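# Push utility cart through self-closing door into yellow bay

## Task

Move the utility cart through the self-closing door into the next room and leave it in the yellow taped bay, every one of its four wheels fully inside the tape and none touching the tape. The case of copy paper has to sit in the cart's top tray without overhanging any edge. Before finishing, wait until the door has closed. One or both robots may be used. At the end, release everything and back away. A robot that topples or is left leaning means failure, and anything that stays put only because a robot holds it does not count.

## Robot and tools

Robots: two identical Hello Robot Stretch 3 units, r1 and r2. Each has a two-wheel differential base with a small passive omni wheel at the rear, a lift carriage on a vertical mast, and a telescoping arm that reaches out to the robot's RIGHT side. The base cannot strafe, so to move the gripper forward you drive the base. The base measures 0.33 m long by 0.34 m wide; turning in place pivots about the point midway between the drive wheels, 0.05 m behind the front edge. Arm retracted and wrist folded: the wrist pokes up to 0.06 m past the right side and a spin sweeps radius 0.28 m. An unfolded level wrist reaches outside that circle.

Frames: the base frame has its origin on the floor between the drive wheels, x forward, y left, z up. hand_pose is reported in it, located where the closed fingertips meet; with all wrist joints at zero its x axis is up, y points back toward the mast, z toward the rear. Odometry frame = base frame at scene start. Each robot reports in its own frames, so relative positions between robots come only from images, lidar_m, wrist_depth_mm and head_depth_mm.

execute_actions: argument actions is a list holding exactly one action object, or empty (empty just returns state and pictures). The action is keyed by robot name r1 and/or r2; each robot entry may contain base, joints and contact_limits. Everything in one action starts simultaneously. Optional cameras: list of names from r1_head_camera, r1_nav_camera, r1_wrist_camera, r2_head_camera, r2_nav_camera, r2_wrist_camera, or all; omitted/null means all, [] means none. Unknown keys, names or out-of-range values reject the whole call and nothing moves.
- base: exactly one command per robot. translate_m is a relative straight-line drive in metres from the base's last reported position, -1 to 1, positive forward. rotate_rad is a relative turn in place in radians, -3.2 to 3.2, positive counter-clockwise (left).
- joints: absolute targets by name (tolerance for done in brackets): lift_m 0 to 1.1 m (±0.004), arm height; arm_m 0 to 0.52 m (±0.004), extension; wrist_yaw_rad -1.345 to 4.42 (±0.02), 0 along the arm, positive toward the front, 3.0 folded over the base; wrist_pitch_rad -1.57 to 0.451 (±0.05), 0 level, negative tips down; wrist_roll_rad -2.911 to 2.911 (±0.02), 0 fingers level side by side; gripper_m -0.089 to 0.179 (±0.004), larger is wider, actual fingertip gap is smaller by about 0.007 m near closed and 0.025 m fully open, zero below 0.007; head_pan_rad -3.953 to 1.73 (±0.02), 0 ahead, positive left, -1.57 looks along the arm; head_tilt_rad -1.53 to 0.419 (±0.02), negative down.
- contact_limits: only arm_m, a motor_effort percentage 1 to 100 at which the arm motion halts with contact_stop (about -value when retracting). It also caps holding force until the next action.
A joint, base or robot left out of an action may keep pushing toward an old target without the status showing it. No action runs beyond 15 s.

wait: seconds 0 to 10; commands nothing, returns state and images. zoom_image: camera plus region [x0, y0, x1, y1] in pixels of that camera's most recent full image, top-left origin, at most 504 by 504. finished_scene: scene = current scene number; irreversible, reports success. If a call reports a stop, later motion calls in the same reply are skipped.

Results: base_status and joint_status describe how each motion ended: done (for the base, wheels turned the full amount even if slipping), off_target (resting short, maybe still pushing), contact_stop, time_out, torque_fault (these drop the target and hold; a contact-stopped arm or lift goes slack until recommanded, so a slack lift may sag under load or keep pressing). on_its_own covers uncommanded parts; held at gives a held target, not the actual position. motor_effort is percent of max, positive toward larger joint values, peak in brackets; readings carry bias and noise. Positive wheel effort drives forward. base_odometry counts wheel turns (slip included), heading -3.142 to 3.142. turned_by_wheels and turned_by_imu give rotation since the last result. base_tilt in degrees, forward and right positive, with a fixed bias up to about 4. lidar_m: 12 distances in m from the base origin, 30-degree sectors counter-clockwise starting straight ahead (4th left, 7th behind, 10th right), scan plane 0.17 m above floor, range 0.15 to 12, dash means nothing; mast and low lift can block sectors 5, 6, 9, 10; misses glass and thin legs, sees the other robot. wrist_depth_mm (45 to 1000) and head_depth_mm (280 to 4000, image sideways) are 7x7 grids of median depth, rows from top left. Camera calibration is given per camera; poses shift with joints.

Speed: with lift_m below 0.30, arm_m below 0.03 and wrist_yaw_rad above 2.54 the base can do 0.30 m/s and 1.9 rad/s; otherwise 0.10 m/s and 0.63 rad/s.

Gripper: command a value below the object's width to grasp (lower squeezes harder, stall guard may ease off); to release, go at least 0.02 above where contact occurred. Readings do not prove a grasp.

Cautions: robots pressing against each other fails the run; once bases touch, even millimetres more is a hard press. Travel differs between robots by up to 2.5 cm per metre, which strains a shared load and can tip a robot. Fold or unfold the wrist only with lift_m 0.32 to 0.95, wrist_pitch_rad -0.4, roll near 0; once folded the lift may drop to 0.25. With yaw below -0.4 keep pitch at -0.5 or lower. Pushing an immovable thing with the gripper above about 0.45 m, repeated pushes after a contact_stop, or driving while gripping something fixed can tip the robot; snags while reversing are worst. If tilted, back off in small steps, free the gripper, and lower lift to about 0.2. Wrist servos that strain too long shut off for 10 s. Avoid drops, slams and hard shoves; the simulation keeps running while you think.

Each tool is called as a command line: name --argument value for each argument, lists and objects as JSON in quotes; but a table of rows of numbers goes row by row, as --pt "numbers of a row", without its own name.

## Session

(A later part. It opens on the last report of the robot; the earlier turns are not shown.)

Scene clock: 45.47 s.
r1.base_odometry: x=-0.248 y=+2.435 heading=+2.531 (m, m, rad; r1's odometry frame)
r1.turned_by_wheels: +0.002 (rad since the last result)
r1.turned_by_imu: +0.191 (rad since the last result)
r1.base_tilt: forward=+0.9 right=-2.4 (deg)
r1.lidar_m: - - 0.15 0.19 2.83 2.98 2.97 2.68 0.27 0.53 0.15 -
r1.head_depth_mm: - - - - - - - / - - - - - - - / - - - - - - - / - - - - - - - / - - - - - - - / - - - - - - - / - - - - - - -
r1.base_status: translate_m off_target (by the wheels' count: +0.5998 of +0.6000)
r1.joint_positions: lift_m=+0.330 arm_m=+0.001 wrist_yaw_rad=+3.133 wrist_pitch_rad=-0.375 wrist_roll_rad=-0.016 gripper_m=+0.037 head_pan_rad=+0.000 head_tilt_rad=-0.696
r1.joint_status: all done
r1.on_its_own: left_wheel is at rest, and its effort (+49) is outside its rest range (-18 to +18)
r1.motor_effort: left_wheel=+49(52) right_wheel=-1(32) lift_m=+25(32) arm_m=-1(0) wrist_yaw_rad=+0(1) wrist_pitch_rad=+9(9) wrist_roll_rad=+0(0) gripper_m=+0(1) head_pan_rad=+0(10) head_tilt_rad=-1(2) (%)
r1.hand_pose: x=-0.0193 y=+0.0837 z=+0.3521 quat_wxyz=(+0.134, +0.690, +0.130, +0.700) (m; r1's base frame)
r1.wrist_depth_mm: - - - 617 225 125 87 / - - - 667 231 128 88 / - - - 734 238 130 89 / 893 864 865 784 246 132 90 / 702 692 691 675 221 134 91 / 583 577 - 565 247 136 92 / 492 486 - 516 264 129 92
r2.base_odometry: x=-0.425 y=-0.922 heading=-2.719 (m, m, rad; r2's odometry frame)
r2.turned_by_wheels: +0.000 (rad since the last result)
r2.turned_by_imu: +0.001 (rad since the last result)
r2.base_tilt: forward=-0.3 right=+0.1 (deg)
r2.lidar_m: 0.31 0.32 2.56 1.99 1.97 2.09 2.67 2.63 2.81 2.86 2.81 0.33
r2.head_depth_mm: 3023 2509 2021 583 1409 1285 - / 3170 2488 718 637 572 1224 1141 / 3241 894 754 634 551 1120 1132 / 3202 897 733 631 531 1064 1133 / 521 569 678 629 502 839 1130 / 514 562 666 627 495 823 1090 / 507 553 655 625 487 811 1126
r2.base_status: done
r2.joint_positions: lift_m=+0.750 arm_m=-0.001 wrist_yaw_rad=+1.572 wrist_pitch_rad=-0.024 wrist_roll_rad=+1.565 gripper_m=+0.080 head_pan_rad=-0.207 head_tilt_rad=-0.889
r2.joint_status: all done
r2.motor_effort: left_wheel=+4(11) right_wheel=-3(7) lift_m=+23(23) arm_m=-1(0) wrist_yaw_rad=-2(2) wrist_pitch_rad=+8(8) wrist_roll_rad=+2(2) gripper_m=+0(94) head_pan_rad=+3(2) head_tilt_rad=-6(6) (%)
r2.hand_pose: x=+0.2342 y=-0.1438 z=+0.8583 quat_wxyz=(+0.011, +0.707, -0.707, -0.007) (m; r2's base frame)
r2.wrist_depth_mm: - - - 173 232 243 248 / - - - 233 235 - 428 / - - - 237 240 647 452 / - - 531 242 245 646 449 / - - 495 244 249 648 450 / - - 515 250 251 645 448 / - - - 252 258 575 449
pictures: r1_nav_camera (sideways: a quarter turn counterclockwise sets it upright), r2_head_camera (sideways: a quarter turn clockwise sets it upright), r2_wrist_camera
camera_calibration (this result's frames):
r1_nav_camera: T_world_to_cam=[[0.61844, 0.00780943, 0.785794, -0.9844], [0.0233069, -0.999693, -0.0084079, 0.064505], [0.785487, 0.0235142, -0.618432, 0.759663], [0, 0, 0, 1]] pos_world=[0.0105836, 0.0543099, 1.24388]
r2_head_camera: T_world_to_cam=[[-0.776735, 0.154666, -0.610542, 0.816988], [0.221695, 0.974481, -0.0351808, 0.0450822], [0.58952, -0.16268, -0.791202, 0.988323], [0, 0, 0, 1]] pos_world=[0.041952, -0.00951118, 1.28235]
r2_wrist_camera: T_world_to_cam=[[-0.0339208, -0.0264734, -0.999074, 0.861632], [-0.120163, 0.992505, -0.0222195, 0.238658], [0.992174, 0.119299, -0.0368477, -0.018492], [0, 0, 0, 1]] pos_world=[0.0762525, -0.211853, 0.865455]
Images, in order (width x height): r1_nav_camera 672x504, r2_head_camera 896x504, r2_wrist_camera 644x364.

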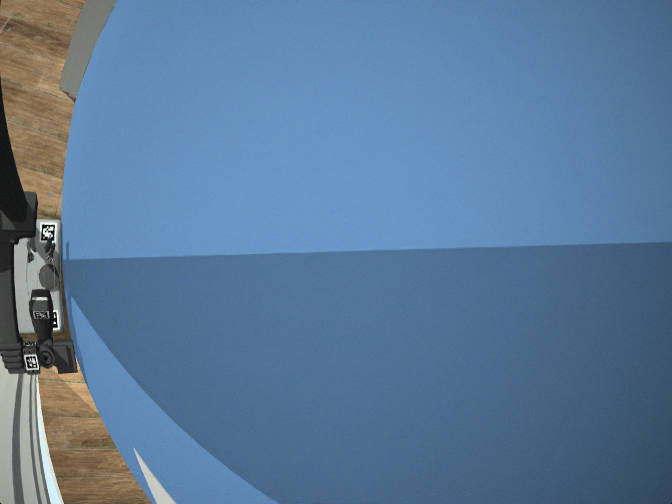

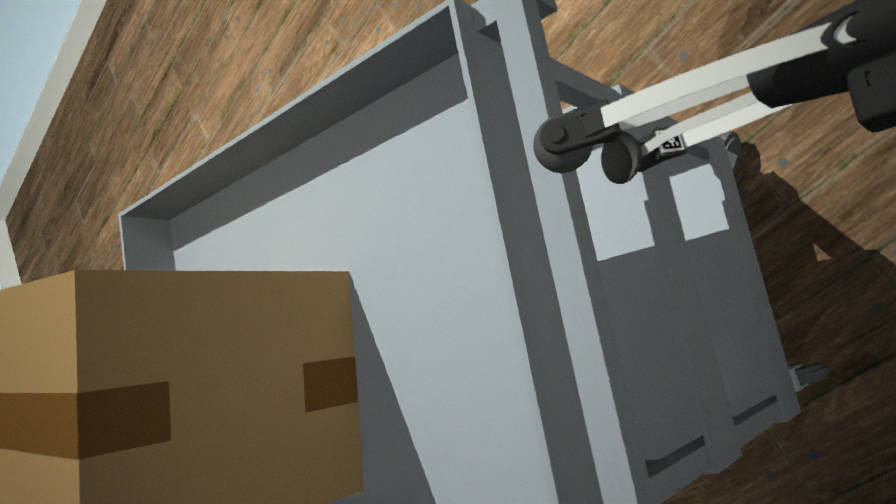

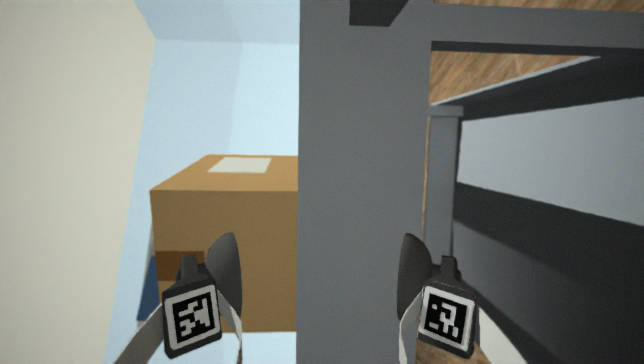

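execute_actions --actions '[{"r1":{"base":{"translate_m":0.8},"joints":{"head_pan_rad":-1.2,"head_tilt_rad":-1.1}},"r2":{"base":{"translate_m":0.03}}}]' --cameras '["r2_head_camera","r2_nav_camera","r1_nav_camera"]'

Scene clock: 56.13 s.
r1.base_odometry: x=-0.903 y=+2.893 heading=+2.531 (m, m, rad; r1's odometry frame)
r1.turned_by_wheels: +0.000 (rad since the last result)
r1.turned_by_imu: +0.004 (rad since the last result)
r1.base_tilt: forward=+0.8 right=-2.4 (deg)
r1.lidar_m: 1.46 2.98 0.18 0.18 0.24 0.64 0.95 0.91 1.44 2.31 2.55 1.52
r1.head_depth_mm: 2065 1851 1611 1441 1288 1169 1066 / 2137 1855 1624 1432 1293 1201 - / 2185 1855 1627 1440 1290 - - / 2189 1866 1625 1439 1288 1174 - / 2184 1857 1616 1440 1292 1171 1073 / 2189 1864 1633 1439 1294 1175 1071 / 2202 1864 1628 1439 1288 1170 1070
r1.base_status: done
r1.joint_positions: lift_m=+0.330 arm_m=+0.001 wrist_yaw_rad=+3.133 wrist_pitch_rad=-0.375 wrist_roll_rad=-0.016 gripper_m=+0.037 head_pan_rad=-1.193 head_tilt_rad=-1.100
r1.joint_status: all done
r1.motor_effort: left_wheel=+6(69) right_wheel=+1(6) lift_m=+26(26) arm_m=-1(1) wrist_yaw_rad=+0(0) wrist_pitch_rad=+9(9) wrist_roll_rad=+0(0) gripper_m=+0(0) head_pan_rad=-4(64) head_tilt_rad=+0(24) (%)
r1.hand_pose: x=-0.0193 y=+0.0837 z=+0.3521 quat_wxyz=(+0.134, +0.690, +0.130, +0.700) (m; r1's base frame)
r1.wrist_depth_mm: 369 309 - 219 198 - - / 424 342 - 238 216 - - / 503 388 - 260 238 - - / 611 447 382 285 263 841 817 / 680 534 431 316 671 666 666 / 576 562 - 358 530 560 551 / 492 496 - 383 472 479 476
r2.base_odometry: x=-0.452 y=-0.934 heading=-2.719 (m, m, rad; r2's odometry frame)
r2.turned_by_wheels: +0.000 (rad since the last result)
r2.turned_by_imu: +0.001 (rad since the last result)
r2.base_tilt: forward=-0.5 right=+0.2 (deg)
r2.lidar_m: 0.28 0.29 2.58 2.01 1.99 2.12 2.70 2.66 2.84 2.84 0.41 0.29
r2.head_depth_mm: 3009 2497 2034 600 556 1281 - / 3130 2503 718 637 527 1212 1149 / 3282 890 754 634 499 1080 1134 / 3126 869 713 632 490 841 1132 / 511 538 641 630 496 809 1097 / 506 528 629 628 510 768 1076 / 503 521 618 625 539 668 1121
r2.base_status: done
r2.joint_positions: lift_m=+0.750 arm_m=-0.001 wrist_yaw_rad=+1.572 wrist_pitch_rad=-0.024 wrist_roll_rad=+1.565 gripper_m=+0.080 head_pan_rad=-0.207 head_tilt_rad=-0.889
r2.joint_status: not commanded
r2.motor_effort: left_wheel=+4(12) right_wheel=-3(5) lift_m=+23(23) arm_m=+0(1) wrist_yaw_rad=-1(2) wrist_pitch_rad=+8(8) wrist_roll_rad=+2(2) gripper_m=-1(1) head_pan_rad=+2(3) head_tilt_rad=-6(6) (%)
r2.hand_pose: x=+0.2342 y=-0.1438 z=+0.8583 quat_wxyz=(+0.011, +0.707, -0.707, -0.007) (m; r2's base frame)
r2.wrist_depth_mm: - - - 144 204 213 217 / - - - 146 207 - 428 / - - - 149 209 637 448 / - - 516 151 214 643 446 / - - 462 154 217 649 445 / - - 487 156 219 643 450 / - - - 158 224 576 447
pictures: r1_nav_camera (sideways: a quarter turn counterclockwise sets it upright), r2_head_camera (sideways: a quarter turn clockwise sets it upright), r2_nav_camera (sideways: a quarter turn counterclockwise sets it upright)
camera_calibration (this result's frames):
r1_nav_camera: T_world_to_cam=[[0.330728, -0.81269, 0.479743, -0.583864], [-0.922563, -0.385471, -0.0169912, 0.0814425], [0.198736, -0.436974, -0.877244, 1.09979], [0, 0, 0, 1]] pos_world=[0.0496686, 0.0374721, 1.24627]
r2_head_camera: T_world_to_cam=[[-0.776764, 0.154672, -0.610503, 0.816937], [0.221694, 0.974482, -0.0351817, 0.0450833], [0.589482, -0.162672, -0.791232, 0.988362], [0, 0, 0, 1]] pos_world=[0.0419511, -0.00951098, 1.28235]
r2_nav_camera: T_world_to_cam=[[0.791344, -0.14512, 0.593898, -0.733702], [-0.207398, -0.977538, 0.0374863, 0.00399222], [0.575118, -0.152838, -0.803667, 1.00231], [0, 0, 0, 1]] pos_world=[0.00499097, 0.0506191, 1.24112]
Images, in order (width x height): r1_nav_camera 672x504, r2_head_camera 896x504, r2_nav_camera 672x504.

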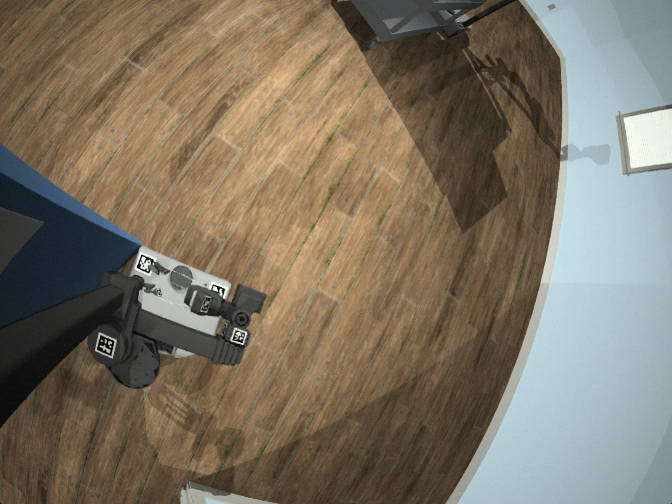

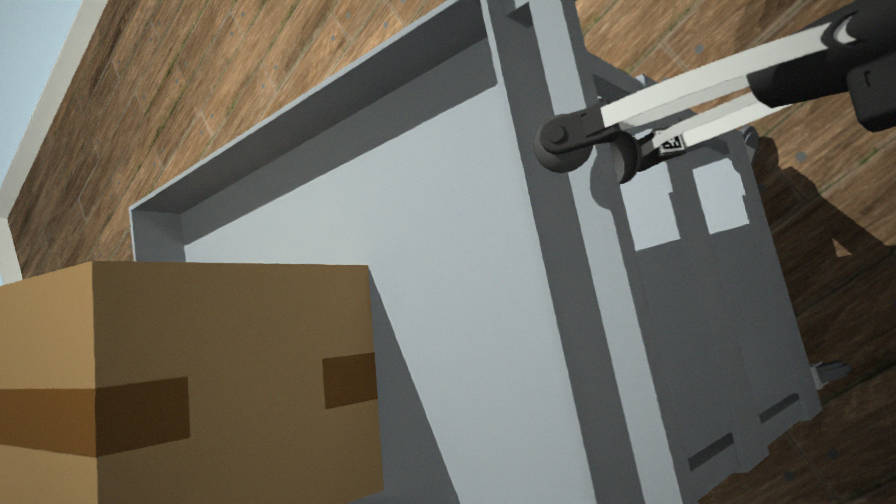

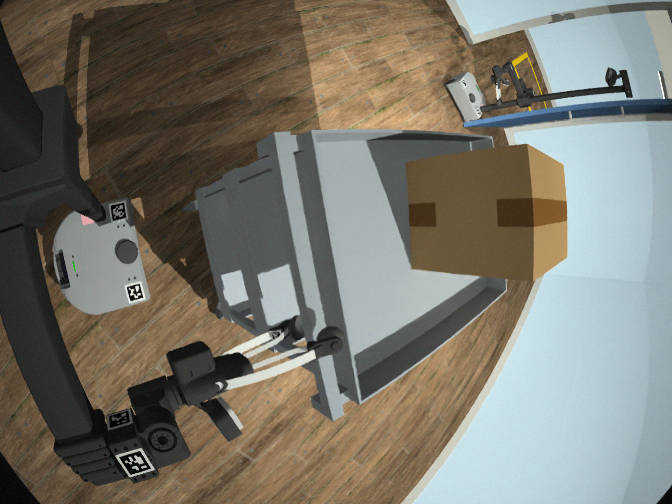

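execute_actions --actions '[{"r1":{"base":{"rotate_rad":1.55},"joints":{"head_pan_rad":-0.4}},"r2":{"joints":{"gripper_m":-0.03}}}]' --cameras '["r1_nav_camera"]'

execute_actions --actions '[{"r1":{"base":{"translate_m":0.45}},"r2":{"base":{"translate_m":0.2}}}]' --cameras '["r2_nav_camera","r1_nav_camera"]'

Scene clock: 62.60 s.
r1.base_odometry: x=-0.903 y=+2.893 heading=-2.202 (m, m, rad; r1's odometry frame)
r1.turned_by_wheels: +1.550 (rad since the last result)
r1.turned_by_imu: +1.534 (rad since the last result)
r1.base_tilt: forward=+0.8 right=-2.4 (deg)
r1.lidar_m: 2.14 1.96 0.16 1.02 0.91 1.38 2.31 2.51 1.67 1.46 3.05 2.45
r1.head_depth_mm: 2199 1874 1618 1435 1288 1170 1074 / 2189 1869 1623 1432 1295 1188 - / 2184 1861 1627 1440 1284 1184 - / 2196 1862 1609 1437 1287 1170 - / 2142 1861 1625 1442 1292 1168 607 / 2135 1872 1628 1440 1289 1183 1044 / 2102 1869 1629 1446 808 365 1046
r1.base_status: done
r1.joint_positions: lift_m=+0.330 arm_m=+0.001 wrist_yaw_rad=+3.133 wrist_pitch_rad=-0.375 wrist_roll_rad=-0.016 gripper_m=+0.037 head_pan_rad=-0.407 head_tilt_rad=-1.099
r1.joint_status: all done
r1.motor_effort: left_wheel=+8(24) right_wheel=+12(11) lift_m=+25(25) arm_m=-1(1) wrist_yaw_rad=+0(0) wrist_pitch_rad=+9(9) wrist_roll_rad=+0(0) gripper_m=-1(0) head_pan_rad=+5(56) head_tilt_rad=+0(0) (%)
r1.hand_pose: x=-0.0193 y=+0.0837 z=+0.3521 quat_wxyz=(+0.134, +0.690, +0.130, +0.700) (m; r1's base frame)
r1.wrist_depth_mm: 853 831 - - - - 157 / 935 900 - - - - 80 / - - - - - - 84 / 901 880 858 867 838 802 88 / 705 694 689 689 707 615 94 / 586 580 - 568 537 131 101 / 498 492 - 514 483 126 112
r2.base_odometry: x=-0.452 y=-0.934 heading=-2.719 (m, m, rad; r2's odometry frame)
r2.turned_by_wheels: +0.000 (rad since the last result)
r2.turned_by_imu: +0.001 (rad since the last result)
r2.base_tilt: forward=-0.2 right=+0.1 (deg)
r2.lidar_m: 0.28 0.29 2.58 2.01 1.99 2.11 2.70 2.65 2.84 2.83 0.41 0.29
r2.head_depth_mm: 2990 2511 2029 601 556 1282 - / 3123 2490 717 636 518 1152 1154 / 3235 890 755 634 504 1056 1135 / 3099 867 713 630 490 842 1131 / 510 536 640 627 494 807 1096 / 505 529 628 627 508 770 1079 / 502 521 617 626 539 668 1124
r2.base_status: not commanded
r2.joint_positions: lift_m=+0.750 arm_m=-0.001 wrist_yaw_rad=+1.572 wrist_pitch_rad=-0.028 wrist_roll_rad=+1.567 gripper_m=-0.026 head_pan_rad=-0.207 head_tilt_rad=-0.889
r2.joint_status: gripper_m off_target (ended at -0.026, target -0.030)
r2.motor_effort: left_wheel=+4(4) right_wheel=-7(7) lift_m=+23(24) arm_m=+0(0) wrist_yaw_rad=-3(2) wrist_pitch_rad=+9(10) wrist_roll_rad=+1(2) gripper_m=-24(98) head_pan_rad=+3(2) head_tilt_rad=-6(6) (%)
r2.hand_pose: x=+0.2341 y=-0.1438 z=+0.8574 quat_wxyz=(+0.012, +0.707, -0.707, -0.008) (m; r2's base frame)
r2.wrist_depth_mm: - - - 143 203 213 217 / - - - 145 207 - 420 / - - - 147 210 644 445 / - - 513 150 213 642 448 / - - 465 152 217 640 441 / - - 478 155 754 641 442 / - - - 158 226 603 442
pictures: r1_nav_camera (sideways: a quarter turn counterclockwise sets it upright)
camera_calibration (this result's frames):
r1_nav_camera: T_world_to_cam=[[0.808655, -0.339483, 0.480445, -0.587694], [-0.378438, -0.925471, -0.0169765, 0.0781042], [0.450401, -0.16809, -0.87686, 1.09776], [0, 0, 0, 1]] pos_world=[0.0103694, 0.0572929, 1.24626]
Images, in order (width x height): r1_nav_camera 672x504.

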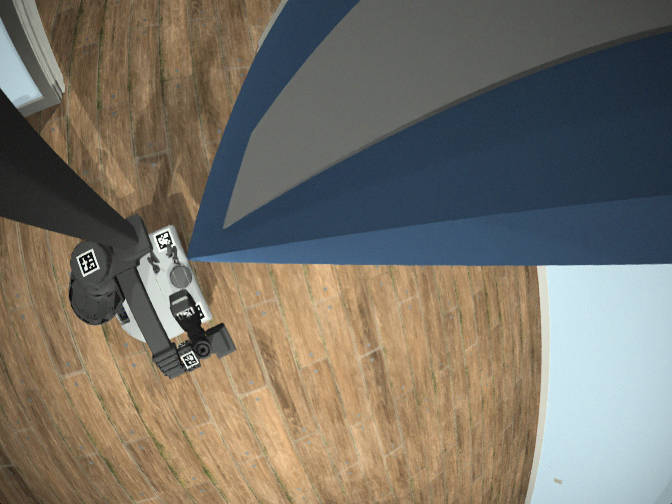

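Scene clock: 69.10 s.
r1.base_odometry: x=-1.169 y=+2.530 heading=-2.202 (m, m, rad; r1's odometry frame)
r1.turned_by_wheels: +0.000 (rad since the last result)
r1.turned_by_imu: -0.169 (rad since the last result)
r1.base_tilt: forward=+1.0 right=-2.4 (deg)
r1.lidar_m: - - 0.15 0.19 3.79 1.15 2.73 2.84 1.44 1.45 4.26 -
r1.head_depth_mm: - - - - 1271 1169 1074 / - - - - - 1169 - / - - - - - 622 - / - - - - - 435 - / - - - - - - 646 / - - - - - - 669 / - - - - - - 455
r1.base_status: done
r1.joint_positions: lift_m=+0.330 arm_m=+0.001 wrist_yaw_rad=+3.131 wrist_pitch_rad=-0.375 wrist_roll_rad=-0.015 gripper_m=+0.037 head_pan_rad=-0.404 head_tilt_rad=-1.098
r1.joint_status: not commanded
r1.motor_effort: left_wheel=+14(43) right_wheel=+0(35) lift_m=+24(25) arm_m=-4(34) wrist_yaw_rad=+1(73) wrist_pitch_rad=+9(9) wrist_roll_rad=+0(0) gripper_m=-1(1) head_pan_rad=+3(48) head_tilt_rad=+0(14) (%)
r1.hand_pose: x=-0.0189 y=+0.0835 z=+0.3522 quat_wxyz=(+0.135, +0.690, +0.130, +0.699) (m; r1's base frame)
r1.wrist_depth_mm: - - - - 220 130 91 / - - - - 227 132 93 / - - - - 236 134 94 / 892 865 - 776 244 137 95 / 703 695 699 653 224 140 96 / 580 580 - 564 253 142 98 / 495 496 - 510 270 136 99
r2.base_odometry: x=-0.635 y=-1.016 heading=-2.719 (m, m, rad; r2's odometry frame)
r2.turned_by_wheels: +0.000 (rad since the last result)
r2.turned_by_imu: +0.001 (rad since the last result)
r2.base_tilt: forward=-0.5 right=+0.2 (deg)
r2.lidar_m: 0.26 0.26 2.69 2.10 2.07 2.20 2.89 2.84 3.03 2.77 2.72 0.28
r2.head_depth_mm: 2932 2493 2027 587 1376 1283 - / 3096 2508 1962 626 539 1236 1145 / 3258 2474 735 633 504 1041 1135 / 3218 879 752 632 498 826 1115 / 2964 534 637 629 520 752 1094 / 507 509 602 627 541 505 1023 / 502 495 583 624 539 454 1105
r2.base_status: done
r2.joint_positions: lift_m=+0.750 arm_m=-0.001 wrist_yaw_rad=+1.577 wrist_pitch_rad=-0.031 wrist_roll_rad=+1.567 gripper_m=-0.026 head_pan_rad=-0.207 head_tilt_rad=-0.889
r2.joint_status: not commanded
r2.motor_effort: left_wheel=+4(12) right_wheel=-1(18) lift_m=+24(24) arm_m=-1(1) wrist_yaw_rad=-7(7) wrist_pitch_rad=+10(11) wrist_roll_rad=+1(1) gripper_m=-23(25) head_pan_rad=+3(2) head_tilt_rad=-6(6) (%)
r2.hand_pose: x=+0.2340 y=-0.1425 z=+0.8566 quat_wxyz=(+0.013, +0.709, -0.705, -0.010) (m; r2's base frame)
r2.wrist_depth_mm: - - - 153 217 228 233 / - - - 153 218 - 405 / - - - 153 217 602 449 / - - - 153 217 639 447 / - 487 454 153 216 630 444 / - - 459 152 822 637 443 / - - 476 153 216 630 443
pictures: r1_nav_camera (sideways: a quarter turn counterclockwise sets it upright), r2_nav_camera (sideways: a quarter turn counterclockwise sets it upright)
camera_calibration (this result's frames):
r1_nav_camera: T_world_to_cam=[[0.809069, -0.337019, 0.481482, -0.589047], [-0.375855, -0.926523, -0.0169547, 0.0780601], [0.451818, -0.16725, -0.876292, 1.09701], [0, 0, 0, 1]] pos_world=[0.0102712, 0.0572787, 1.24624]
r2_nav_camera: T_world_to_cam=[[0.791444, -0.145141, 0.593759, -0.733522], [-0.207391, -0.97754, 0.0374867, 0.0039917], [0.574982, -0.152809, -0.803769, 1.00245], [0, 0, 0, 1]] pos_world=[0.00498073, 0.0506212, 1.24112]
Images, in order (width x height): r1_nav_camera 672x504, r2_nav_camera 672x504.

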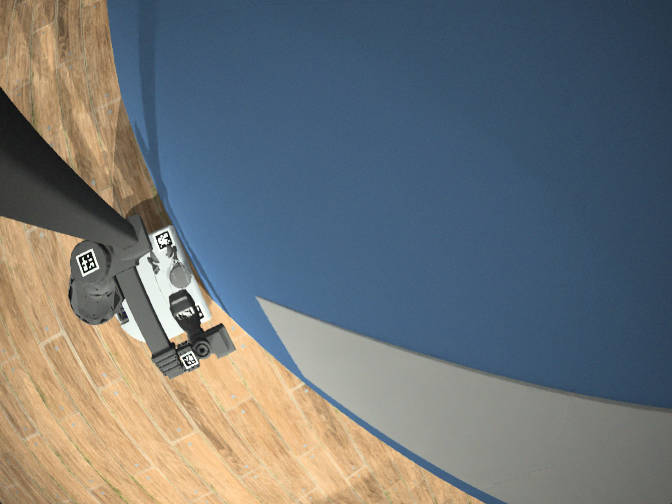

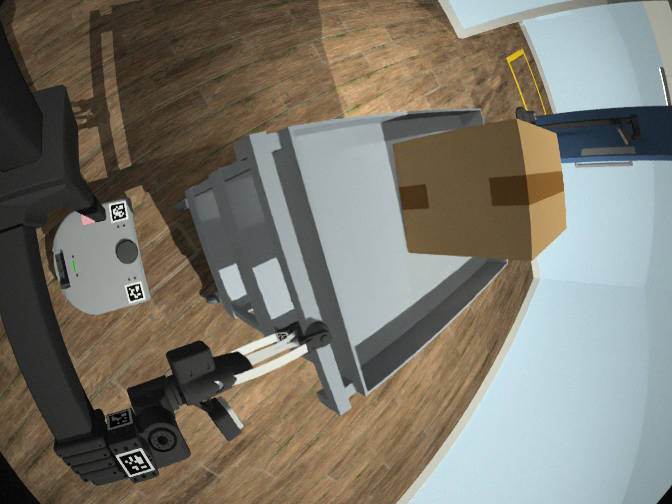

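execute_actions --actions '[{"r1":{"base":{"translate_m":0.3},"joints":{"head_pan_rad":-2.6,"head_tilt_rad":-0.8}},"r2":{"base":{"rotate_rad":0.3},"joints":{"head_pan_rad":0}}}]' --cameras '["r2_nav_camera"]'

execute_actions --actions '[{"r2":{"base":{"translate_m":0.3}}}]' --cameras '["r2_nav_camera","r1_nav_camera"]'

Scene clock: 75.23 s.
r1.base_odometry: x=-1.346 y=+2.287 heading=-2.201 (m, m, rad; r1's odometry frame)
r1.turned_by_wheels: +0.001 (rad since the last result)
r1.turned_by_imu: +0.090 (rad since the last result)
r1.base_tilt: forward=+0.7 right=-2.5 (deg)
r1.lidar_m: - - 0.15 0.19 1.25 1.23 2.86 3.01 1.41 1.43 3.12 -
r1.head_depth_mm: 2446 2681 2671 1997 1604 1325 1138 / 2599 2890 2693 1996 1602 1324 1134 / 2793 3141 2647 2010 1602 1335 1137 / 3012 3339 2655 1999 1595 1329 1138 / 3235 3583 2684 2008 1607 1332 1140 / 3536 3749 2681 1992 1598 1329 1136 / - - 2699 1867 1597 1332 1147
r1.base_status: translate_m off_target (by the wheels' count: +0.2998 of +0.3000)
r1.joint_positions: lift_m=+0.330 arm_m=+0.001 wrist_yaw_rad=+3.132 wrist_pitch_rad=-0.375 wrist_roll_rad=-0.015 gripper_m=+0.037 head_pan_rad=-2.536 head_tilt_rad=-0.721
r1.joint_status: head_pan_rad off_target (ended at -2.536, target -2.600); head_tilt_rad off_target (ended at -0.721, target -0.800)
r1.on_its_own: left_wheel is at rest, and its effort (+35) is outside its rest range (-18 to +18)
r1.motor_effort: left_wheel=+35(80) right_wheel=+7(20) lift_m=+24(24) arm_m=-4(4) wrist_yaw_rad=-1(1) wrist_pitch_rad=+9(9) wrist_roll_rad=+0(0) gripper_m=+0(1) head_pan_rad=-43(100) head_tilt_rad=-31(30) (%)
r1.hand_pose: x=-0.0191 y=+0.0835 z=+0.3523 quat_wxyz=(+0.134, +0.690, +0.130, +0.700) (m; r1's base frame)
r1.wrist_depth_mm: - - - 660 220 132 94 / - - - 731 228 135 96 / - - - 812 236 138 97 / 858 870 865 773 243 141 99 / 703 696 692 659 226 144 100 / 579 580 - 559 255 147 102 / 491 493 - 518 273 141 103
r2.base_odometry: x=-0.635 y=-1.016 heading=-2.419 (m, m, rad; r2's odometry frame)
r2.turned_by_wheels: +0.300 (rad since the last result)
r2.turned_by_imu: +0.303 (rad since the last result)
r2.base_tilt: forward=-0.4 right=+0.1 (deg)
r2.lidar_m: 0.31 0.35 2.24 2.06 2.08 2.61 2.84 2.87 2.94 2.71 0.37 0.31
r2.head_depth_mm: 526 546 741 640 505 757 - / 522 550 646 636 495 833 1105 / 523 570 673 634 501 844 1114 / 538 591 696 632 506 999 1129 / 3227 2436 726 629 525 1001 1129 / 3027 2431 1975 601 529 1236 1132 / 2688 2427 1955 1654 1381 1254 1123
r2.base_status: done
r2.joint_positions: lift_m=+0.750 arm_m=-0.001 wrist_yaw_rad=+1.553 wrist_pitch_rad=-0.030 wrist_roll_rad=+1.570 gripper_m=-0.026 head_pan_rad=-0.007 head_tilt_rad=-0.889
r2.joint_status: all done
r2.on_its_own: wrist_yaw_rad is at rest, and its effort (+21) is outside its rest range (-12 to +12)
r2.motor_effort: left_wheel=-7(15) right_wheel=+9(21) lift_m=+24(24) arm_m=-1(0) wrist_yaw_rad=+21(42) wrist_pitch_rad=+10(11) wrist_roll_rad=+0(1) gripper_m=-23(23) head_pan_rad=+2(19) head_tilt_rad=-6(6) (%)
r2.hand_pose: x=+0.2340 y=-0.1487 z=+0.8567 quat_wxyz=(+0.012, +0.701, -0.713, -0.010) (m; r2's base frame)
r2.wrist_depth_mm: - - - 119 175 606 428 / - - - 125 184 643 447 / - - 471 132 194 638 443 / - - 462 138 205 636 443 / - - 498 145 217 636 441 / - - - 153 - 587 444 / - - - 166 250 - 439
pictures: r2_nav_camera (sideways: a quarter turn counterclockwise sets it upright)
camera_calibration (this result's frames):
r2_nav_camera: T_world_to_cam=[[0.804506, 0.0148186, 0.593759, -0.733602], [-0.00926103, -0.999254, 0.0374867, 0.0027831], [0.593872, -0.0356571, -0.803769, 1.00233], [0, 0, 0, 1]] pos_world=[-0.00504341, 0.0493922, 1.24112]
Images, in order (width x height): r2_nav_camera 672x504.

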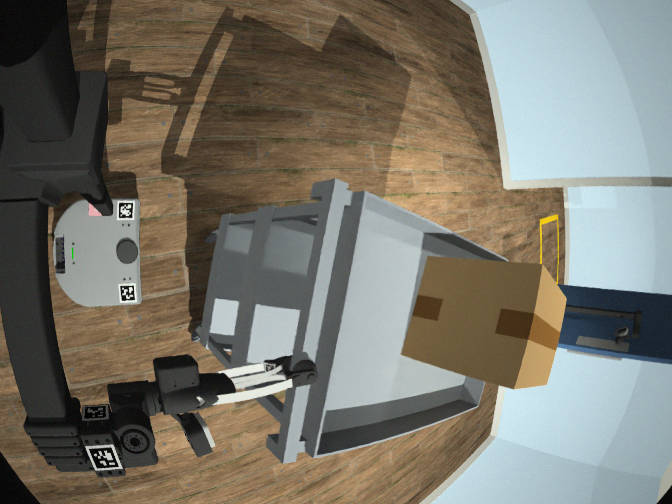

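Scene clock: 79.20 s.
r1.base_odometry: x=-1.346 y=+2.287 heading=-2.201 (m, m, rad; r1's odometry frame)
r1.turned_by_wheels: +0.000 (rad since the last result)
r1.turned_by_imu: +0.001 (rad since the last result)
r1.base_tilt: forward=+0.7 right=-2.4 (deg)
r1.lidar_m: - - 0.15 0.19 1.25 1.23 2.85 2.99 1.11 4.96 3.15 -
r1.head_depth_mm: 2458 2698 2667 1994 1599 1331 1145 / 2612 2883 2660 1990 1598 1327 1143 / 2782 3129 2682 1995 1598 1334 1135 / 3024 3299 2669 1999 1606 1330 1141 / 3259 3571 2669 2010 1592 1329 1146 / 3545 3773 2568 1658 1552 1341 1142 / - 3785 1502 1431 1516 1333 1140
r1.base_status: not commanded
r1.joint_positions: lift_m=+0.330 arm_m=+0.001 wrist_yaw_rad=+3.132 wrist_pitch_rad=-0.375 wrist_roll_rad=-0.015 gripper_m=+0.037 head_pan_rad=-2.536 head_tilt_rad=-0.721
r1.joint_status: not commanded
r1.on_its_own: left_wheel is at rest, and its effort (+36) is outside its rest range (-18 to +18)
r1.motor_effort: left_wheel=+36(36) right_wheel=+8(7) lift_m=+24(23) arm_m=-4(4) wrist_yaw_rad=+1(1) wrist_pitch_rad=+9(9) wrist_roll_rad=+0(0) gripper_m=+0(1) head_pan_rad=-42(42) head_tilt_rad=-30(30) (%)
r1.hand_pose: x=-0.0191 y=+0.0835 z=+0.3523 quat_wxyz=(+0.134, +0.690, +0.130, +0.700) (m; r1's base frame)
r1.wrist_depth_mm: - - - 658 219 132 94 / - - - 715 228 135 96 / - - - 835 236 138 97 / 885 860 872 782 245 141 99 / 693 694 699 650 226 145 100 / 581 589 - 562 256 147 102 / 498 491 - 513 271 141 103
r2.base_odometry: x=-0.860 y=-1.214 heading=-2.419 (m, m, rad; r2's odometry frame)
r2.turned_by_wheels: +0.000 (rad since the last result)
r2.turned_by_imu: +0.002 (rad since the last result)
r2.base_tilt: forward=-0.3 right=+0.1 (deg)
r2.lidar_m: 0.30 0.32 2.28 2.09 2.12 2.66 3.14 3.17 2.90 2.68 0.38 0.30
r2.head_depth_mm: 1819 884 762 641 506 750 - / 522 536 701 636 511 831 1107 / 518 546 648 635 486 830 1122 / 515 560 667 631 485 842 1113 / 523 573 690 630 511 839 1113 / 3189 2434 726 614 497 1197 1127 / 2423 2429 1965 1626 491 1258 1124
r2.base_status: done
r2.joint_positions: lift_m=+0.750 arm_m=-0.001 wrist_yaw_rad=+1.584 wrist_pitch_rad=-0.031 wrist_roll_rad=+1.570 gripper_m=-0.026 head_pan_rad=-0.007 head_tilt_rad=-0.889
r2.joint_status: not commanded
r2.on_its_own: wrist_yaw_rad is at rest, and its effort (-16) is outside its rest range (-12 to +12)
r2.motor_effort: left_wheel=-2(4) right_wheel=+3(20) lift_m=+23(24) arm_m=+0(0) wrist_yaw_rad=-16(20) wrist_pitch_rad=+10(11) wrist_roll_rad=+0(1) gripper_m=-22(23) head_pan_rad=+3(3) head_tilt_rad=-6(6) (%)
r2.hand_pose: x=+0.2340 y=-0.1407 z=+0.8566 quat_wxyz=(+0.012, +0.712, -0.702, -0.010) (m; r2's base frame)
r2.wrist_depth_mm: - - - 127 185 - 402 / - - - 132 191 631 448 / - - 599 137 199 629 445 / - 458 453 142 206 635 446 / - - 478 147 215 632 446 / - - 512 153 727 610 443 / - - - 161 238 566 443
pictures: r1_nav_camera (sideways: a quarter turn counterclockwise sets it upright), r2_nav_camera (sideways: a quarter turn counterclockwise sets it upright)
camera_calibration (this result's frames):
r1_nav_camera: T_world_to_cam=[[-0.519994, -0.369495, 0.770116, -0.95702], [-0.588027, 0.808791, -0.00899354, 0.0689963], [-0.61954, -0.457526, -0.63784, 0.79348], [0, 0, 0, 1]] pos_world=[0.0345198, -0.0463803, 1.24375]
r2_nav_camera: T_world_to_cam=[[0.804506, 0.0148198, 0.593759, -0.733602], [-0.00925951, -0.999254, 0.0374867, 0.00278309], [0.593872, -0.0356562, -0.803769, 1.00233], [0, 0, 0, 1]] pos_world=[-0.0050435, 0.0493921, 1.24112]
Images, in order (width x height): r1_nav_camera 672x504, r2_nav_camera 672x504.

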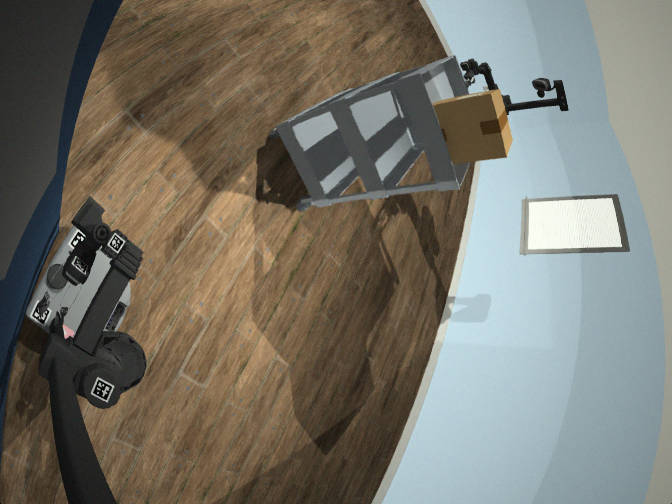

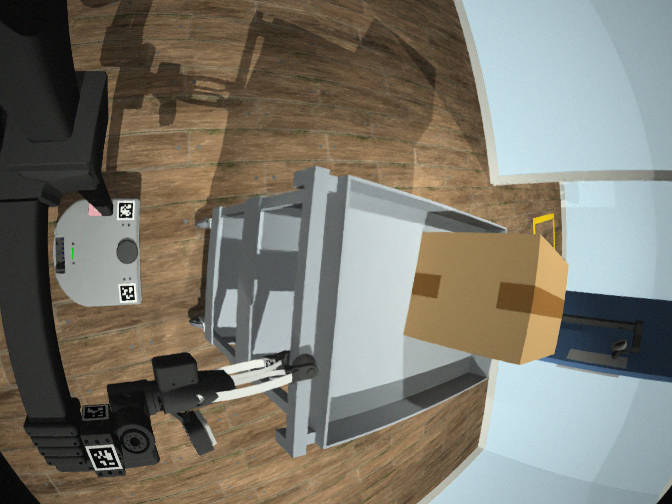

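execute_actions --actions '[{"r1":{"base":{"translate_m":-0.01},"joints":{"head_pan_rad":-2.0,"head_tilt_rad":-0.7}},"r2":{"base":{"translate_m":0.1},"joints":{"arm_m":0.25,"gripper_m":-0.06}}}]' --cameras '["r2_nav_camera"]'

execute_actions --actions '[{"r2":{"base":{"rotate_rad":0.4}}}]' --cameras '["r2_nav_camera"]'

Scene clock: 85.17 s.
r1.base_odometry: x=-1.340 y=+2.296 heading=-2.201 (m, m, rad; r1's odometry frame)
r1.turned_by_wheels: +0.000 (rad since the last result)
r1.turned_by_imu: +0.000 (rad since the last result)
r1.base_tilt: forward=+0.8 right=-2.5 (deg)
r1.lidar_m: - - 0.15 0.21 1.24 1.22 2.85 2.98 0.97 1.24 2.97 -
r1.head_depth_mm: 3497 3672 2998 2156 1677 1378 1167 / - - 2704 2077 1683 1379 1164 / - 1079 1164 1494 1603 1383 1165 / - 1050 1088 1439 1539 1379 1168 / - 1528 1247 1381 1583 1375 1165 / - 1657 1587 1932 1680 1375 1165 / - - 3029 2163 1686 1380 1168
r1.base_status: done
r1.joint_positions: lift_m=+0.330 arm_m=+0.001 wrist_yaw_rad=+3.132 wrist_pitch_rad=-0.375 wrist_roll_rad=-0.015 gripper_m=+0.037 head_pan_rad=-2.042 head_tilt_rad=-0.663
r1.joint_status: head_pan_rad off_target (ended at -2.042, target -2.000); head_tilt_rad off_target (ended at -0.663, target -0.700)
r1.motor_effort: left_wheel=+2(26) right_wheel=+4(10) lift_m=+24(23) arm_m=-4(4) wrist_yaw_rad=+1(1) wrist_pitch_rad=+9(9) wrist_roll_rad=+0(0) gripper_m=+0(0) head_pan_rad=+28(100) head_tilt_rad=-14(31) (%)
r1.hand_pose: x=-0.0191 y=+0.0835 z=+0.3523 quat_wxyz=(+0.134, +0.690, +0.130, +0.700) (m; r1's base frame)
r1.wrist_depth_mm: - - - 717 241 145 103 / - - - - 251 148 105 / - - - - 260 152 106 / 892 882 871 782 269 154 108 / 698 691 686 669 250 158 110 / 580 578 - 560 283 161 111 / 497 492 - 512 299 155 113
r2.base_odometry: x=-0.935 y=-1.280 heading=-2.419 (m, m, rad; r2's odometry frame)
r2.turned_by_wheels: +0.000 (rad since the last result)
r2.turned_by_imu: +0.001 (rad since the last result)
r2.base_tilt: forward=-0.4 right=+0.1 (deg)
r2.lidar_m: 0.25 2.61 2.29 2.11 2.13 2.68 3.25 3.28 2.89 2.66 0.36 0.21
r2.head_depth_mm: 524 504 612 639 550 494 1143 / 521 491 594 636 548 437 1107 / 518 479 575 635 536 556 1088 / 563 582 673 632 872 1065 1102 / 3194 842 788 1076 1382 1263 1127 / 3160 2446 1971 1667 1430 1260 1128 / 2326 2439 1972 1663 1434 1259 1128
r2.base_status: done
r2.joint_positions: lift_m=+0.750 arm_m=+0.250 wrist_yaw_rad=+1.641 wrist_pitch_rad=-0.028 wrist_roll_rad=+1.570 gripper_m=-0.047 head_pan_rad=-0.007 head_tilt_rad=-0.889
r2.joint_status: gripper_m off_target (ended at -0.047, target -0.060); the others done
r2.on_its_own: wrist_yaw_rad is held at +1.621, not at your +1.570, by its stall guard, which is not easing now; gripper_m is held at -0.049, not at your -0.060, by its stall guard, which is still easing; wrist_yaw_rad is at rest, and its effort (-23) is outside its rest range (-12 to +12)
r2.motor_effort: left_wheel=+3(8) right_wheel=-7(17) lift_m=+24(24) arm_m=+4(6) wrist_yaw_rad=-23(54) wrist_pitch_rad=+10(10) wrist_roll_rad=+0(1) gripper_m=-33(98) head_pan_rad=+3(2) head_tilt_rad=-6(6) (%)
r2.hand_pose: x=+0.2335 y=-0.3765 z=+0.8573 quat_wxyz=(+0.011, +0.731, -0.682, -0.009) (m; r2's base frame)
r2.wrist_depth_mm: - - - 170 236 - 894 / - - - 167 232 266 263 / - - - 164 229 681 425 / - - - 162 226 634 445 / - - 510 159 223 634 444 / - 449 455 157 804 640 447 / - 458 458 155 214 631 447
pictures: r2_nav_camera (sideways: a quarter turn counterclockwise sets it upright)
camera_calibration (this result's frames):
r2_nav_camera: T_world_to_cam=[[0.80451, 0.0148693, 0.593753, -0.733594], [-0.00919771, -0.999255, 0.0374867, 0.0027827], [0.593868, -0.0356196, -0.803773, 1.00234], [0, 0, 0, 1]] pos_world=[-0.00504699, 0.0493915, 1.24112]
Images, in order (width x height): r2_nav_camera 672x504.

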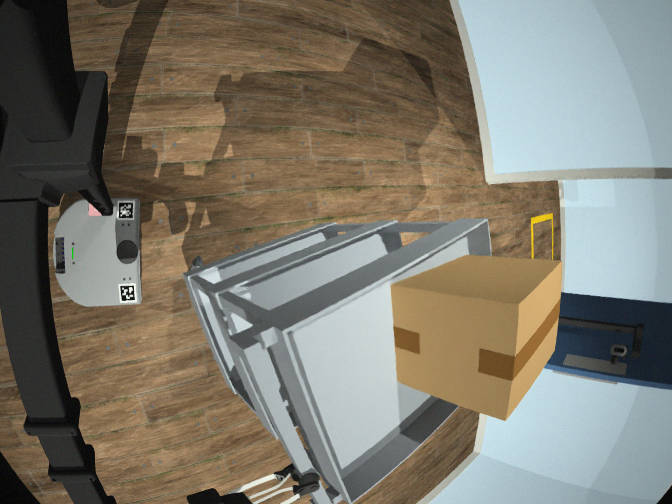

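Scene clock: 86.77 s.
r1.base_odometry: x=-1.340 y=+2.296 heading=-2.201 (m, m, rad; r1's odometry frame)
r1.turned_by_wheels: +0.000 (rad since the last result)
r1.turned_by_imu: +0.000 (rad since the last result)
r1.base_tilt: forward=+0.8 right=-2.6 (deg)
r1.lidar_m: - - 0.15 0.21 1.25 1.23 2.84 1.08 0.85 1.36 2.96 -
r1.head_depth_mm: 3473 3706 2867 2179 1684 1380 1169 / - 965 1025 1321 1557 1381 1166 / - 919 972 1376 1482 1370 1164 / - 1080 1048 1121 1340 1381 1162 / - - 1247 1441 1585 1379 1164 / - - 2723 2160 1680 1377 1169 / - - 3011 2163 1677 1381 1164
r1.base_status: not commanded
r1.joint_positions: lift_m=+0.330 arm_m=+0.001 wrist_yaw_rad=+3.132 wrist_pitch_rad=-0.375 wrist_roll_rad=-0.015 gripper_m=+0.037 head_pan_rad=-2.042 head_tilt_rad=-0.663
r1.joint_status: not commanded
r1.motor_effort: left_wheel=+3(3) right_wheel=+4(3) lift_m=+24(23) arm_m=-4(4) wrist_yaw_rad=+0(0) wrist_pitch_rad=+8(9) wrist_roll_rad=+0(0) gripper_m=+0(1) head_pan_rad=+27(28) head_tilt_rad=-14(14) (%)
r1.hand_pose: x=-0.0191 y=+0.0835 z=+0.3523 quat_wxyz=(+0.134, +0.690, +0.130, +0.700) (m; r1's base frame)
r1.wrist_depth_mm: - - - 718 241 145 103 / - - - - 249 148 105 / - - - - 260 151 106 / 891 859 870 782 269 155 108 / 707 708 680 665 248 158 110 / 587 576 - 569 280 162 112 / 499 492 - 513 300 154 113
r2.base_odometry: x=-0.935 y=-1.280 heading=-2.019 (m, m, rad; r2's odometry frame)
r2.turned_by_wheels: +0.400 (rad since the last result)
r2.turned_by_imu: +0.400 (rad since the last result)
r2.base_tilt: forward=-0.5 right=+0.2 (deg)
r2.lidar_m: 2.59 2.44 2.11 2.11 2.45 3.24 3.25 3.09 2.66 2.66 0.44 0.38
r2.head_depth_mm: 3291 665 717 640 863 1030 1135 / 3238 953 780 623 859 1088 1138 / 2423 2495 2009 1638 1254 1104 1135 / 2453 2470 2011 1674 1447 1269 1133 / 2536 2453 1985 1678 1443 1265 1130 / 2602 2447 1993 1665 1439 1265 1123 / 2649 2422 1960 1655 1436 1256 1124
r2.base_status: done
r2.joint_positions: lift_m=+0.750 arm_m=+0.250 wrist_yaw_rad=+1.606 wrist_pitch_rad=-0.028 wrist_roll_rad=+1.570 gripper_m=-0.040 head_pan_rad=-0.007 head_tilt_rad=-0.889
r2.joint_status: not commanded
r2.on_its_own: wrist_yaw_rad is held at +1.621, not at your +1.570, by its stall guard, which is not easing now; gripper_m is held at -0.038, not at your -0.060, by its stall guard, which is still easing; wrist_yaw_rad is at rest, and its effort (+16) is outside its rest range (-12 to +12)
r2.motor_effort: left_wheel=-5(29) right_wheel=+3(43) lift_m=+24(24) arm_m=+0(5) wrist_yaw_rad=+16(50) wrist_pitch_rad=+10(11) wrist_roll_rad=+0(0) gripper_m=-2(32) head_pan_rad=+3(2) head_tilt_rad=-6(6) (%)
r2.hand_pose: x=+0.2339 y=-0.3859 z=+0.8574 quat_wxyz=(+0.011, +0.719, -0.695, -0.009) (m; r2's base frame)
r2.wrist_depth_mm: - - - 120 177 606 447 / - - 628 126 187 641 445 / - 479 451 135 198 647 447 / - - 481 144 212 644 446 / - - 518 151 228 633 446 / - - - 162 - 587 445 / - - - 180 - - 446
pictures: r2_nav_camera (sideways: a quarter turn counterclockwise sets it upright)
camera_calibration (this result's frames):
r2_nav_camera: T_world_to_cam=[[0.804523, 0.014875, 0.593735, -0.73357], [-0.00918963, -0.999255, 0.0374867, 0.00278258], [0.59385, -0.0356151, -0.803787, 1.00236], [0, 0, 0, 1]] pos_world=[-0.00504874, 0.0493914, 1.24112]
Images, in order (width x height): r2_nav_camera 672x504.

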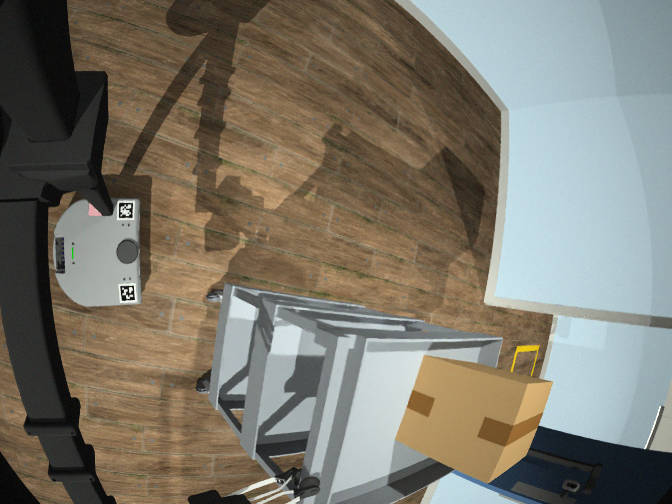

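execute_actions --actions '[{"r2":{"base":{"translate_m":0.2},"joints":{"arm_m":0.38,"gripper_m":-0.045,"head_pan_rad":-0.4}}}]' --cameras '["r2_nav_camera","r1_nav_camera"]'

execute_actions --actions '[{"r2":{"base":{"translate_m":0.3}}}]' --cameras '["r2_nav_camera","r1_nav_camera"]'

Scene clock: 93.23 s.
r1.base_odometry: x=-1.340 y=+2.296 heading=-2.201 (m, m, rad; r1's odometry frame)
r1.turned_by_wheels: +0.000 (rad since the last result)
r1.turned_by_imu: +0.001 (rad since the last result)
r1.base_tilt: forward=+0.8 right=-2.5 (deg)
r1.lidar_m: - - 0.15 0.21 1.24 1.22 2.85 0.79 0.63 1.11 2.96 -
r1.head_depth_mm: 3469 3409 828 1077 1334 1375 1164 / - 870 773 853 1141 1311 1165 / - 870 844 804 1002 1250 1167 / - 1691 1056 914 1144 1281 1162 / - - 1176 1371 1539 1381 1166 / - - 2699 2082 1684 1387 1167 / - - 3015 2163 1687 1386 1169
r1.base_status: not commanded
r1.joint_positions: lift_m=+0.330 arm_m=+0.001 wrist_yaw_rad=+3.132 wrist_pitch_rad=-0.375 wrist_roll_rad=-0.015 gripper_m=+0.037 head_pan_rad=-2.042 head_tilt_rad=-0.663
r1.joint_status: not commanded
r1.motor_effort: left_wheel=+3(3) right_wheel=+4(4) lift_m=+23(23) arm_m=-4(4) wrist_yaw_rad=+0(1) wrist_pitch_rad=+9(9) wrist_roll_rad=+0(0) gripper_m=-1(2) head_pan_rad=+28(28) head_tilt_rad=-14(14) (%)
r1.hand_pose: x=-0.0191 y=+0.0835 z=+0.3523 quat_wxyz=(+0.134, +0.690, +0.130, +0.700) (m; r1's base frame)
r1.wrist_depth_mm: - - - 720 242 144 103 / - - - - 251 148 105 / - - - - 258 151 106 / 893 859 868 781 267 154 108 / 710 702 680 658 249 158 110 / 582 581 - 562 282 161 111 / 495 491 - 520 299 155 113
r2.base_odometry: x=-1.022 y=-1.460 heading=-2.020 (m, m, rad; r2's odometry frame)
r2.turned_by_wheels: +0.000 (rad since the last result)
r2.turned_by_imu: +0.000 (rad since the last result)
r2.base_tilt: forward=-0.3 right=+0.2 (deg)
r2.lidar_m: 2.39 2.38 2.06 2.06 2.40 3.44 3.45 3.13 2.72 2.72 0.44 0.40
r2.head_depth_mm: 611 718 763 587 977 1256 1137 / 599 700 758 573 932 1230 1139 / 595 684 754 618 837 1181 1137 / 779 835 770 1054 1252 1247 1131 / 3205 1024 1886 1589 1438 1268 1128 / 3033 2402 1978 1662 1432 1261 1130 / 2145 2356 1963 1652 1431 1262 1124
r2.base_status: done
r2.joint_positions: lift_m=+0.750 arm_m=+0.380 wrist_yaw_rad=+1.615 wrist_pitch_rad=-0.028 wrist_roll_rad=+1.571 gripper_m=-0.034 head_pan_rad=-0.393 head_tilt_rad=-0.889
r2.joint_status: gripper_m off_target (ended at -0.034, target -0.045); the others done
r2.on_its_own: wrist_yaw_rad is held at +1.621, not at your +1.570, by its stall guard, which is not easing now; gripper_m is held at -0.035, not at your -0.045, by its stall guard, which is still easing
r2.motor_effort: left_wheel=-9(15) right_wheel=+10(30) lift_m=+23(24) arm_m=+2(6) wrist_yaw_rad=+7(25) wrist_pitch_rad=+10(10) wrist_roll_rad=-1(1) gripper_m=-26(96) head_pan_rad=-3(26) head_tilt_rad=-6(6) (%)
r2.hand_pose: x=+0.2339 y=-0.5133 z=+0.8574 quat_wxyz=(+0.011, +0.723, -0.691, -0.010) (m; r2's base frame)
r2.wrist_depth_mm: - - - 131 187 - 427 / - - - 136 195 639 447 / - - 540 142 204 636 442 / - - 465 148 214 635 447 / - - 496 154 225 642 443 / - - 527 162 - 615 443 / - - - 173 251 564 444
pictures: r1_nav_camera (sideways: a quarter turn counterclockwise sets it upright), r2_nav_camera (sideways: a quarter turn counterclockwise sets it upright)
camera_calibration (this result's frames):
r1_nav_camera: T_world_to_cam=[[-0.261294, -0.531063, 0.806038, -1.00542], [-0.901777, 0.432135, -0.00761476, 0.0691157], [-0.344274, -0.728856, -0.591815, 0.731928], [0, 0, 0, 1]] pos_world=[0.051599, -0.0303409, 1.2441]
r2_nav_camera: T_world_to_cam=[[0.750949, -0.289062, 0.593733, -0.733241], [-0.384658, -0.922298, 0.0374867, 0.00507294], [0.536763, -0.256534, -0.803789, 1.00271], [0, 0, 0, 1]] pos_world=[0.0143633, 0.0499553, 1.24112]
Images, in order (width x height): r1_nav_camera 672x504, r2_nav_camera 672x504.

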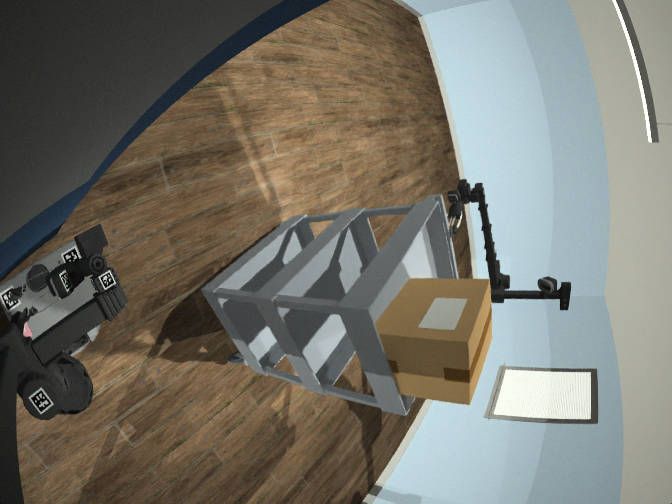

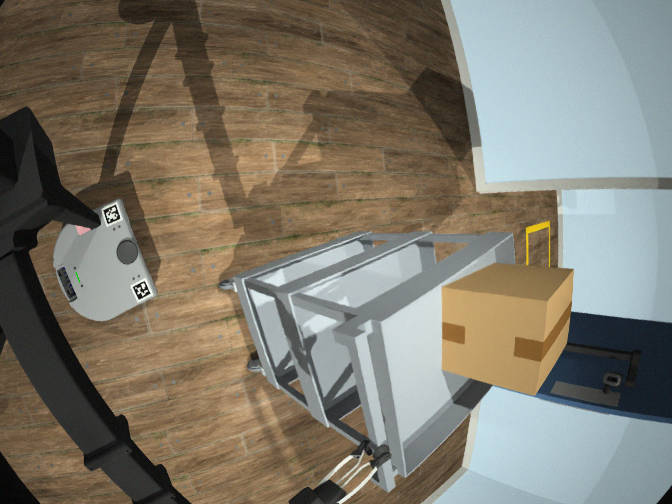

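Scene clock: 97.27 s.
r1.base_odometry: x=-1.340 y=+2.296 heading=-2.201 (m, m, rad; r1's odometry frame)
r1.turned_by_wheels: +0.000 (rad since the last result)
r1.turned_by_imu: +0.001 (rad since the last result)
r1.base_tilt: forward=+0.8 right=-2.5 (deg)
r1.lidar_m: - - 0.15 0.21 1.24 1.22 2.84 0.45 0.52 4.95 2.96 -
r1.head_depth_mm: 3489 3595 673 728 608 721 1053 / 3675 - 1003 807 721 898 983 / - - 1075 840 1072 1161 1115 / - - 1030 1054 1184 1312 1165 / - - 2556 2072 1680 1377 1166 / - - 3039 2144 1684 1382 1169 / - - 3030 2154 1682 1378 1166
r1.base_status: not commanded
r1.joint_positions: lift_m=+0.330 arm_m=+0.001 wrist_yaw_rad=+3.132 wrist_pitch_rad=-0.375 wrist_roll_rad=-0.015 gripper_m=+0.037 head_pan_rad=-2.042 head_tilt_rad=-0.663
r1.joint_status: not commanded
r1.motor_effort: left_wheel=+3(3) right_wheel=+4(3) lift_m=+24(23) arm_m=-4(4) wrist_yaw_rad=+1(0) wrist_pitch_rad=+9(8) wrist_roll_rad=+0(0) gripper_m=+0(1) head_pan_rad=+27(28) head_tilt_rad=-14(14) (%)
r1.hand_pose: x=-0.0191 y=+0.0835 z=+0.3523 quat_wxyz=(+0.134, +0.690, +0.130, +0.700) (m; r1's base frame)
r1.wrist_depth_mm: - - - 720 241 145 103 / - - - - 250 148 105 / - - - - 258 151 106 / 888 860 864 784 267 155 108 / 697 692 692 653 248 158 110 / 584 585 - 567 281 161 112 / 495 495 - 507 298 154 113
r2.base_odometry: x=-1.152 y=-1.731 heading=-2.020 (m, m, rad; r2's odometry frame)
r2.turned_by_wheels: +0.000 (rad since the last result)
r2.turned_by_imu: +0.000 (rad since the last result)
r2.base_tilt: forward=-0.5 right=+0.2 (deg)
r2.lidar_m: 2.10 2.29 1.98 1.98 2.30 3.72 3.72 3.24 2.80 2.80 0.45 0.41
r2.head_depth_mm: 614 721 763 594 979 1259 1139 / 605 706 757 579 934 1232 1142 / 607 692 756 620 841 1184 1135 / 905 850 813 1077 1277 1244 1131 / 3186 2271 1877 1634 1439 1267 1129 / 1971 2216 1982 1662 1430 1260 1125 / 1865 2167 1965 1659 1432 1259 1125
r2.base_status: done
r2.joint_positions: lift_m=+0.750 arm_m=+0.380 wrist_yaw_rad=+1.610 wrist_pitch_rad=-0.027 wrist_roll_rad=+1.571 gripper_m=-0.027 head_pan_rad=-0.393 head_tilt_rad=-0.889
r2.joint_status: not commanded
r2.on_its_own: wrist_yaw_rad is held at +1.621, not at your +1.570, by its stall guard, which is not easing now; gripper_m is held at -0.028, not at your -0.045, by its stall guard, which is not easing now
r2.motor_effort: left_wheel=-9(19) right_wheel=+9(37) lift_m=+23(24) arm_m=+3(3) wrist_yaw_rad=+12(14) wrist_pitch_rad=+9(10) wrist_roll_rad=-1(1) gripper_m=-23(26) head_pan_rad=-3(3) head_tilt_rad=-6(6) (%)
r2.hand_pose: x=+0.2339 y=-0.5146 z=+0.8574 quat_wxyz=(+0.010, +0.721, -0.693, -0.009) (m; r2's base frame)
r2.wrist_depth_mm: - - - 128 185 732 427 / - - - 134 193 638 447 / - - 504 140 204 642 445 / - - 467 148 214 637 444 / - - 502 154 225 647 445 / - - - 162 - 608 444 / - - - 173 256 - 445
pictures: r1_nav_camera (sideways: a quarter turn counterclockwise sets it upright), r2_nav_camera (sideways: a quarter turn counterclockwise sets it upright)
camera_calibration (this result's frames):
r1_nav_camera: T_world_to_cam=[[-0.261294, -0.531063, 0.806038, -1.00542], [-0.901777, 0.432135, -0.00761476, 0.0691157], [-0.344273, -0.728856, -0.591815, 0.731928], [0, 0, 0, 1]] pos_world=[0.0515991, -0.0303409, 1.2441]
r2_nav_camera: T_world_to_cam=[[0.750949, -0.289063, 0.593733, -0.733241], [-0.384659, -0.922297, 0.0374867, 0.00507295], [0.536762, -0.256535, -0.803789, 1.00271], [0, 0, 0, 1]] pos_world=[0.0143634, 0.0499552, 1.24112]
Images, in order (width x height): r1_nav_camera 672x504, r2_nav_camera 672x504.

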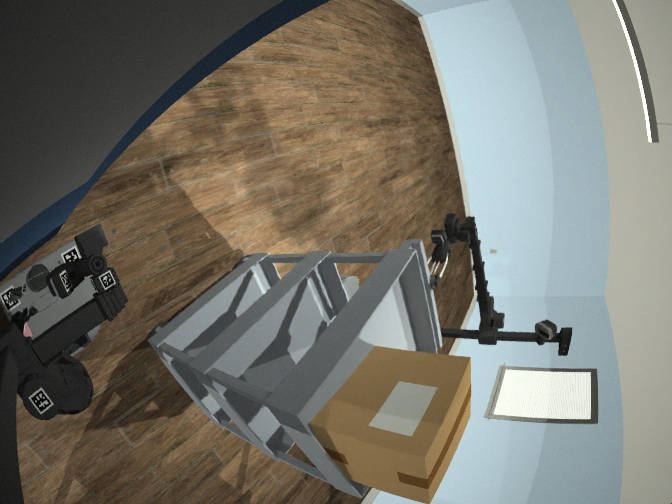

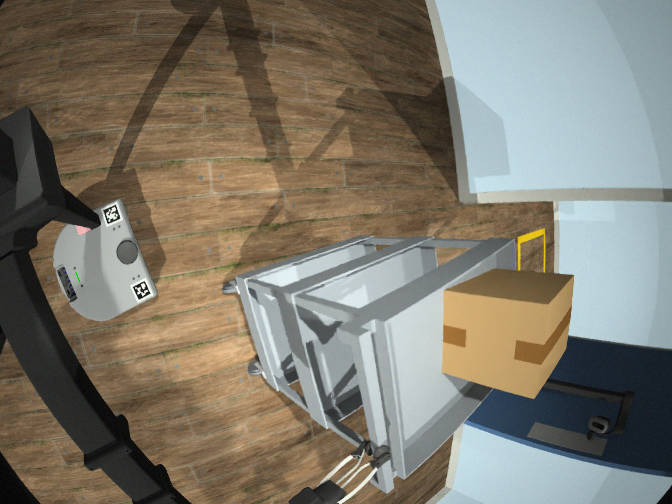

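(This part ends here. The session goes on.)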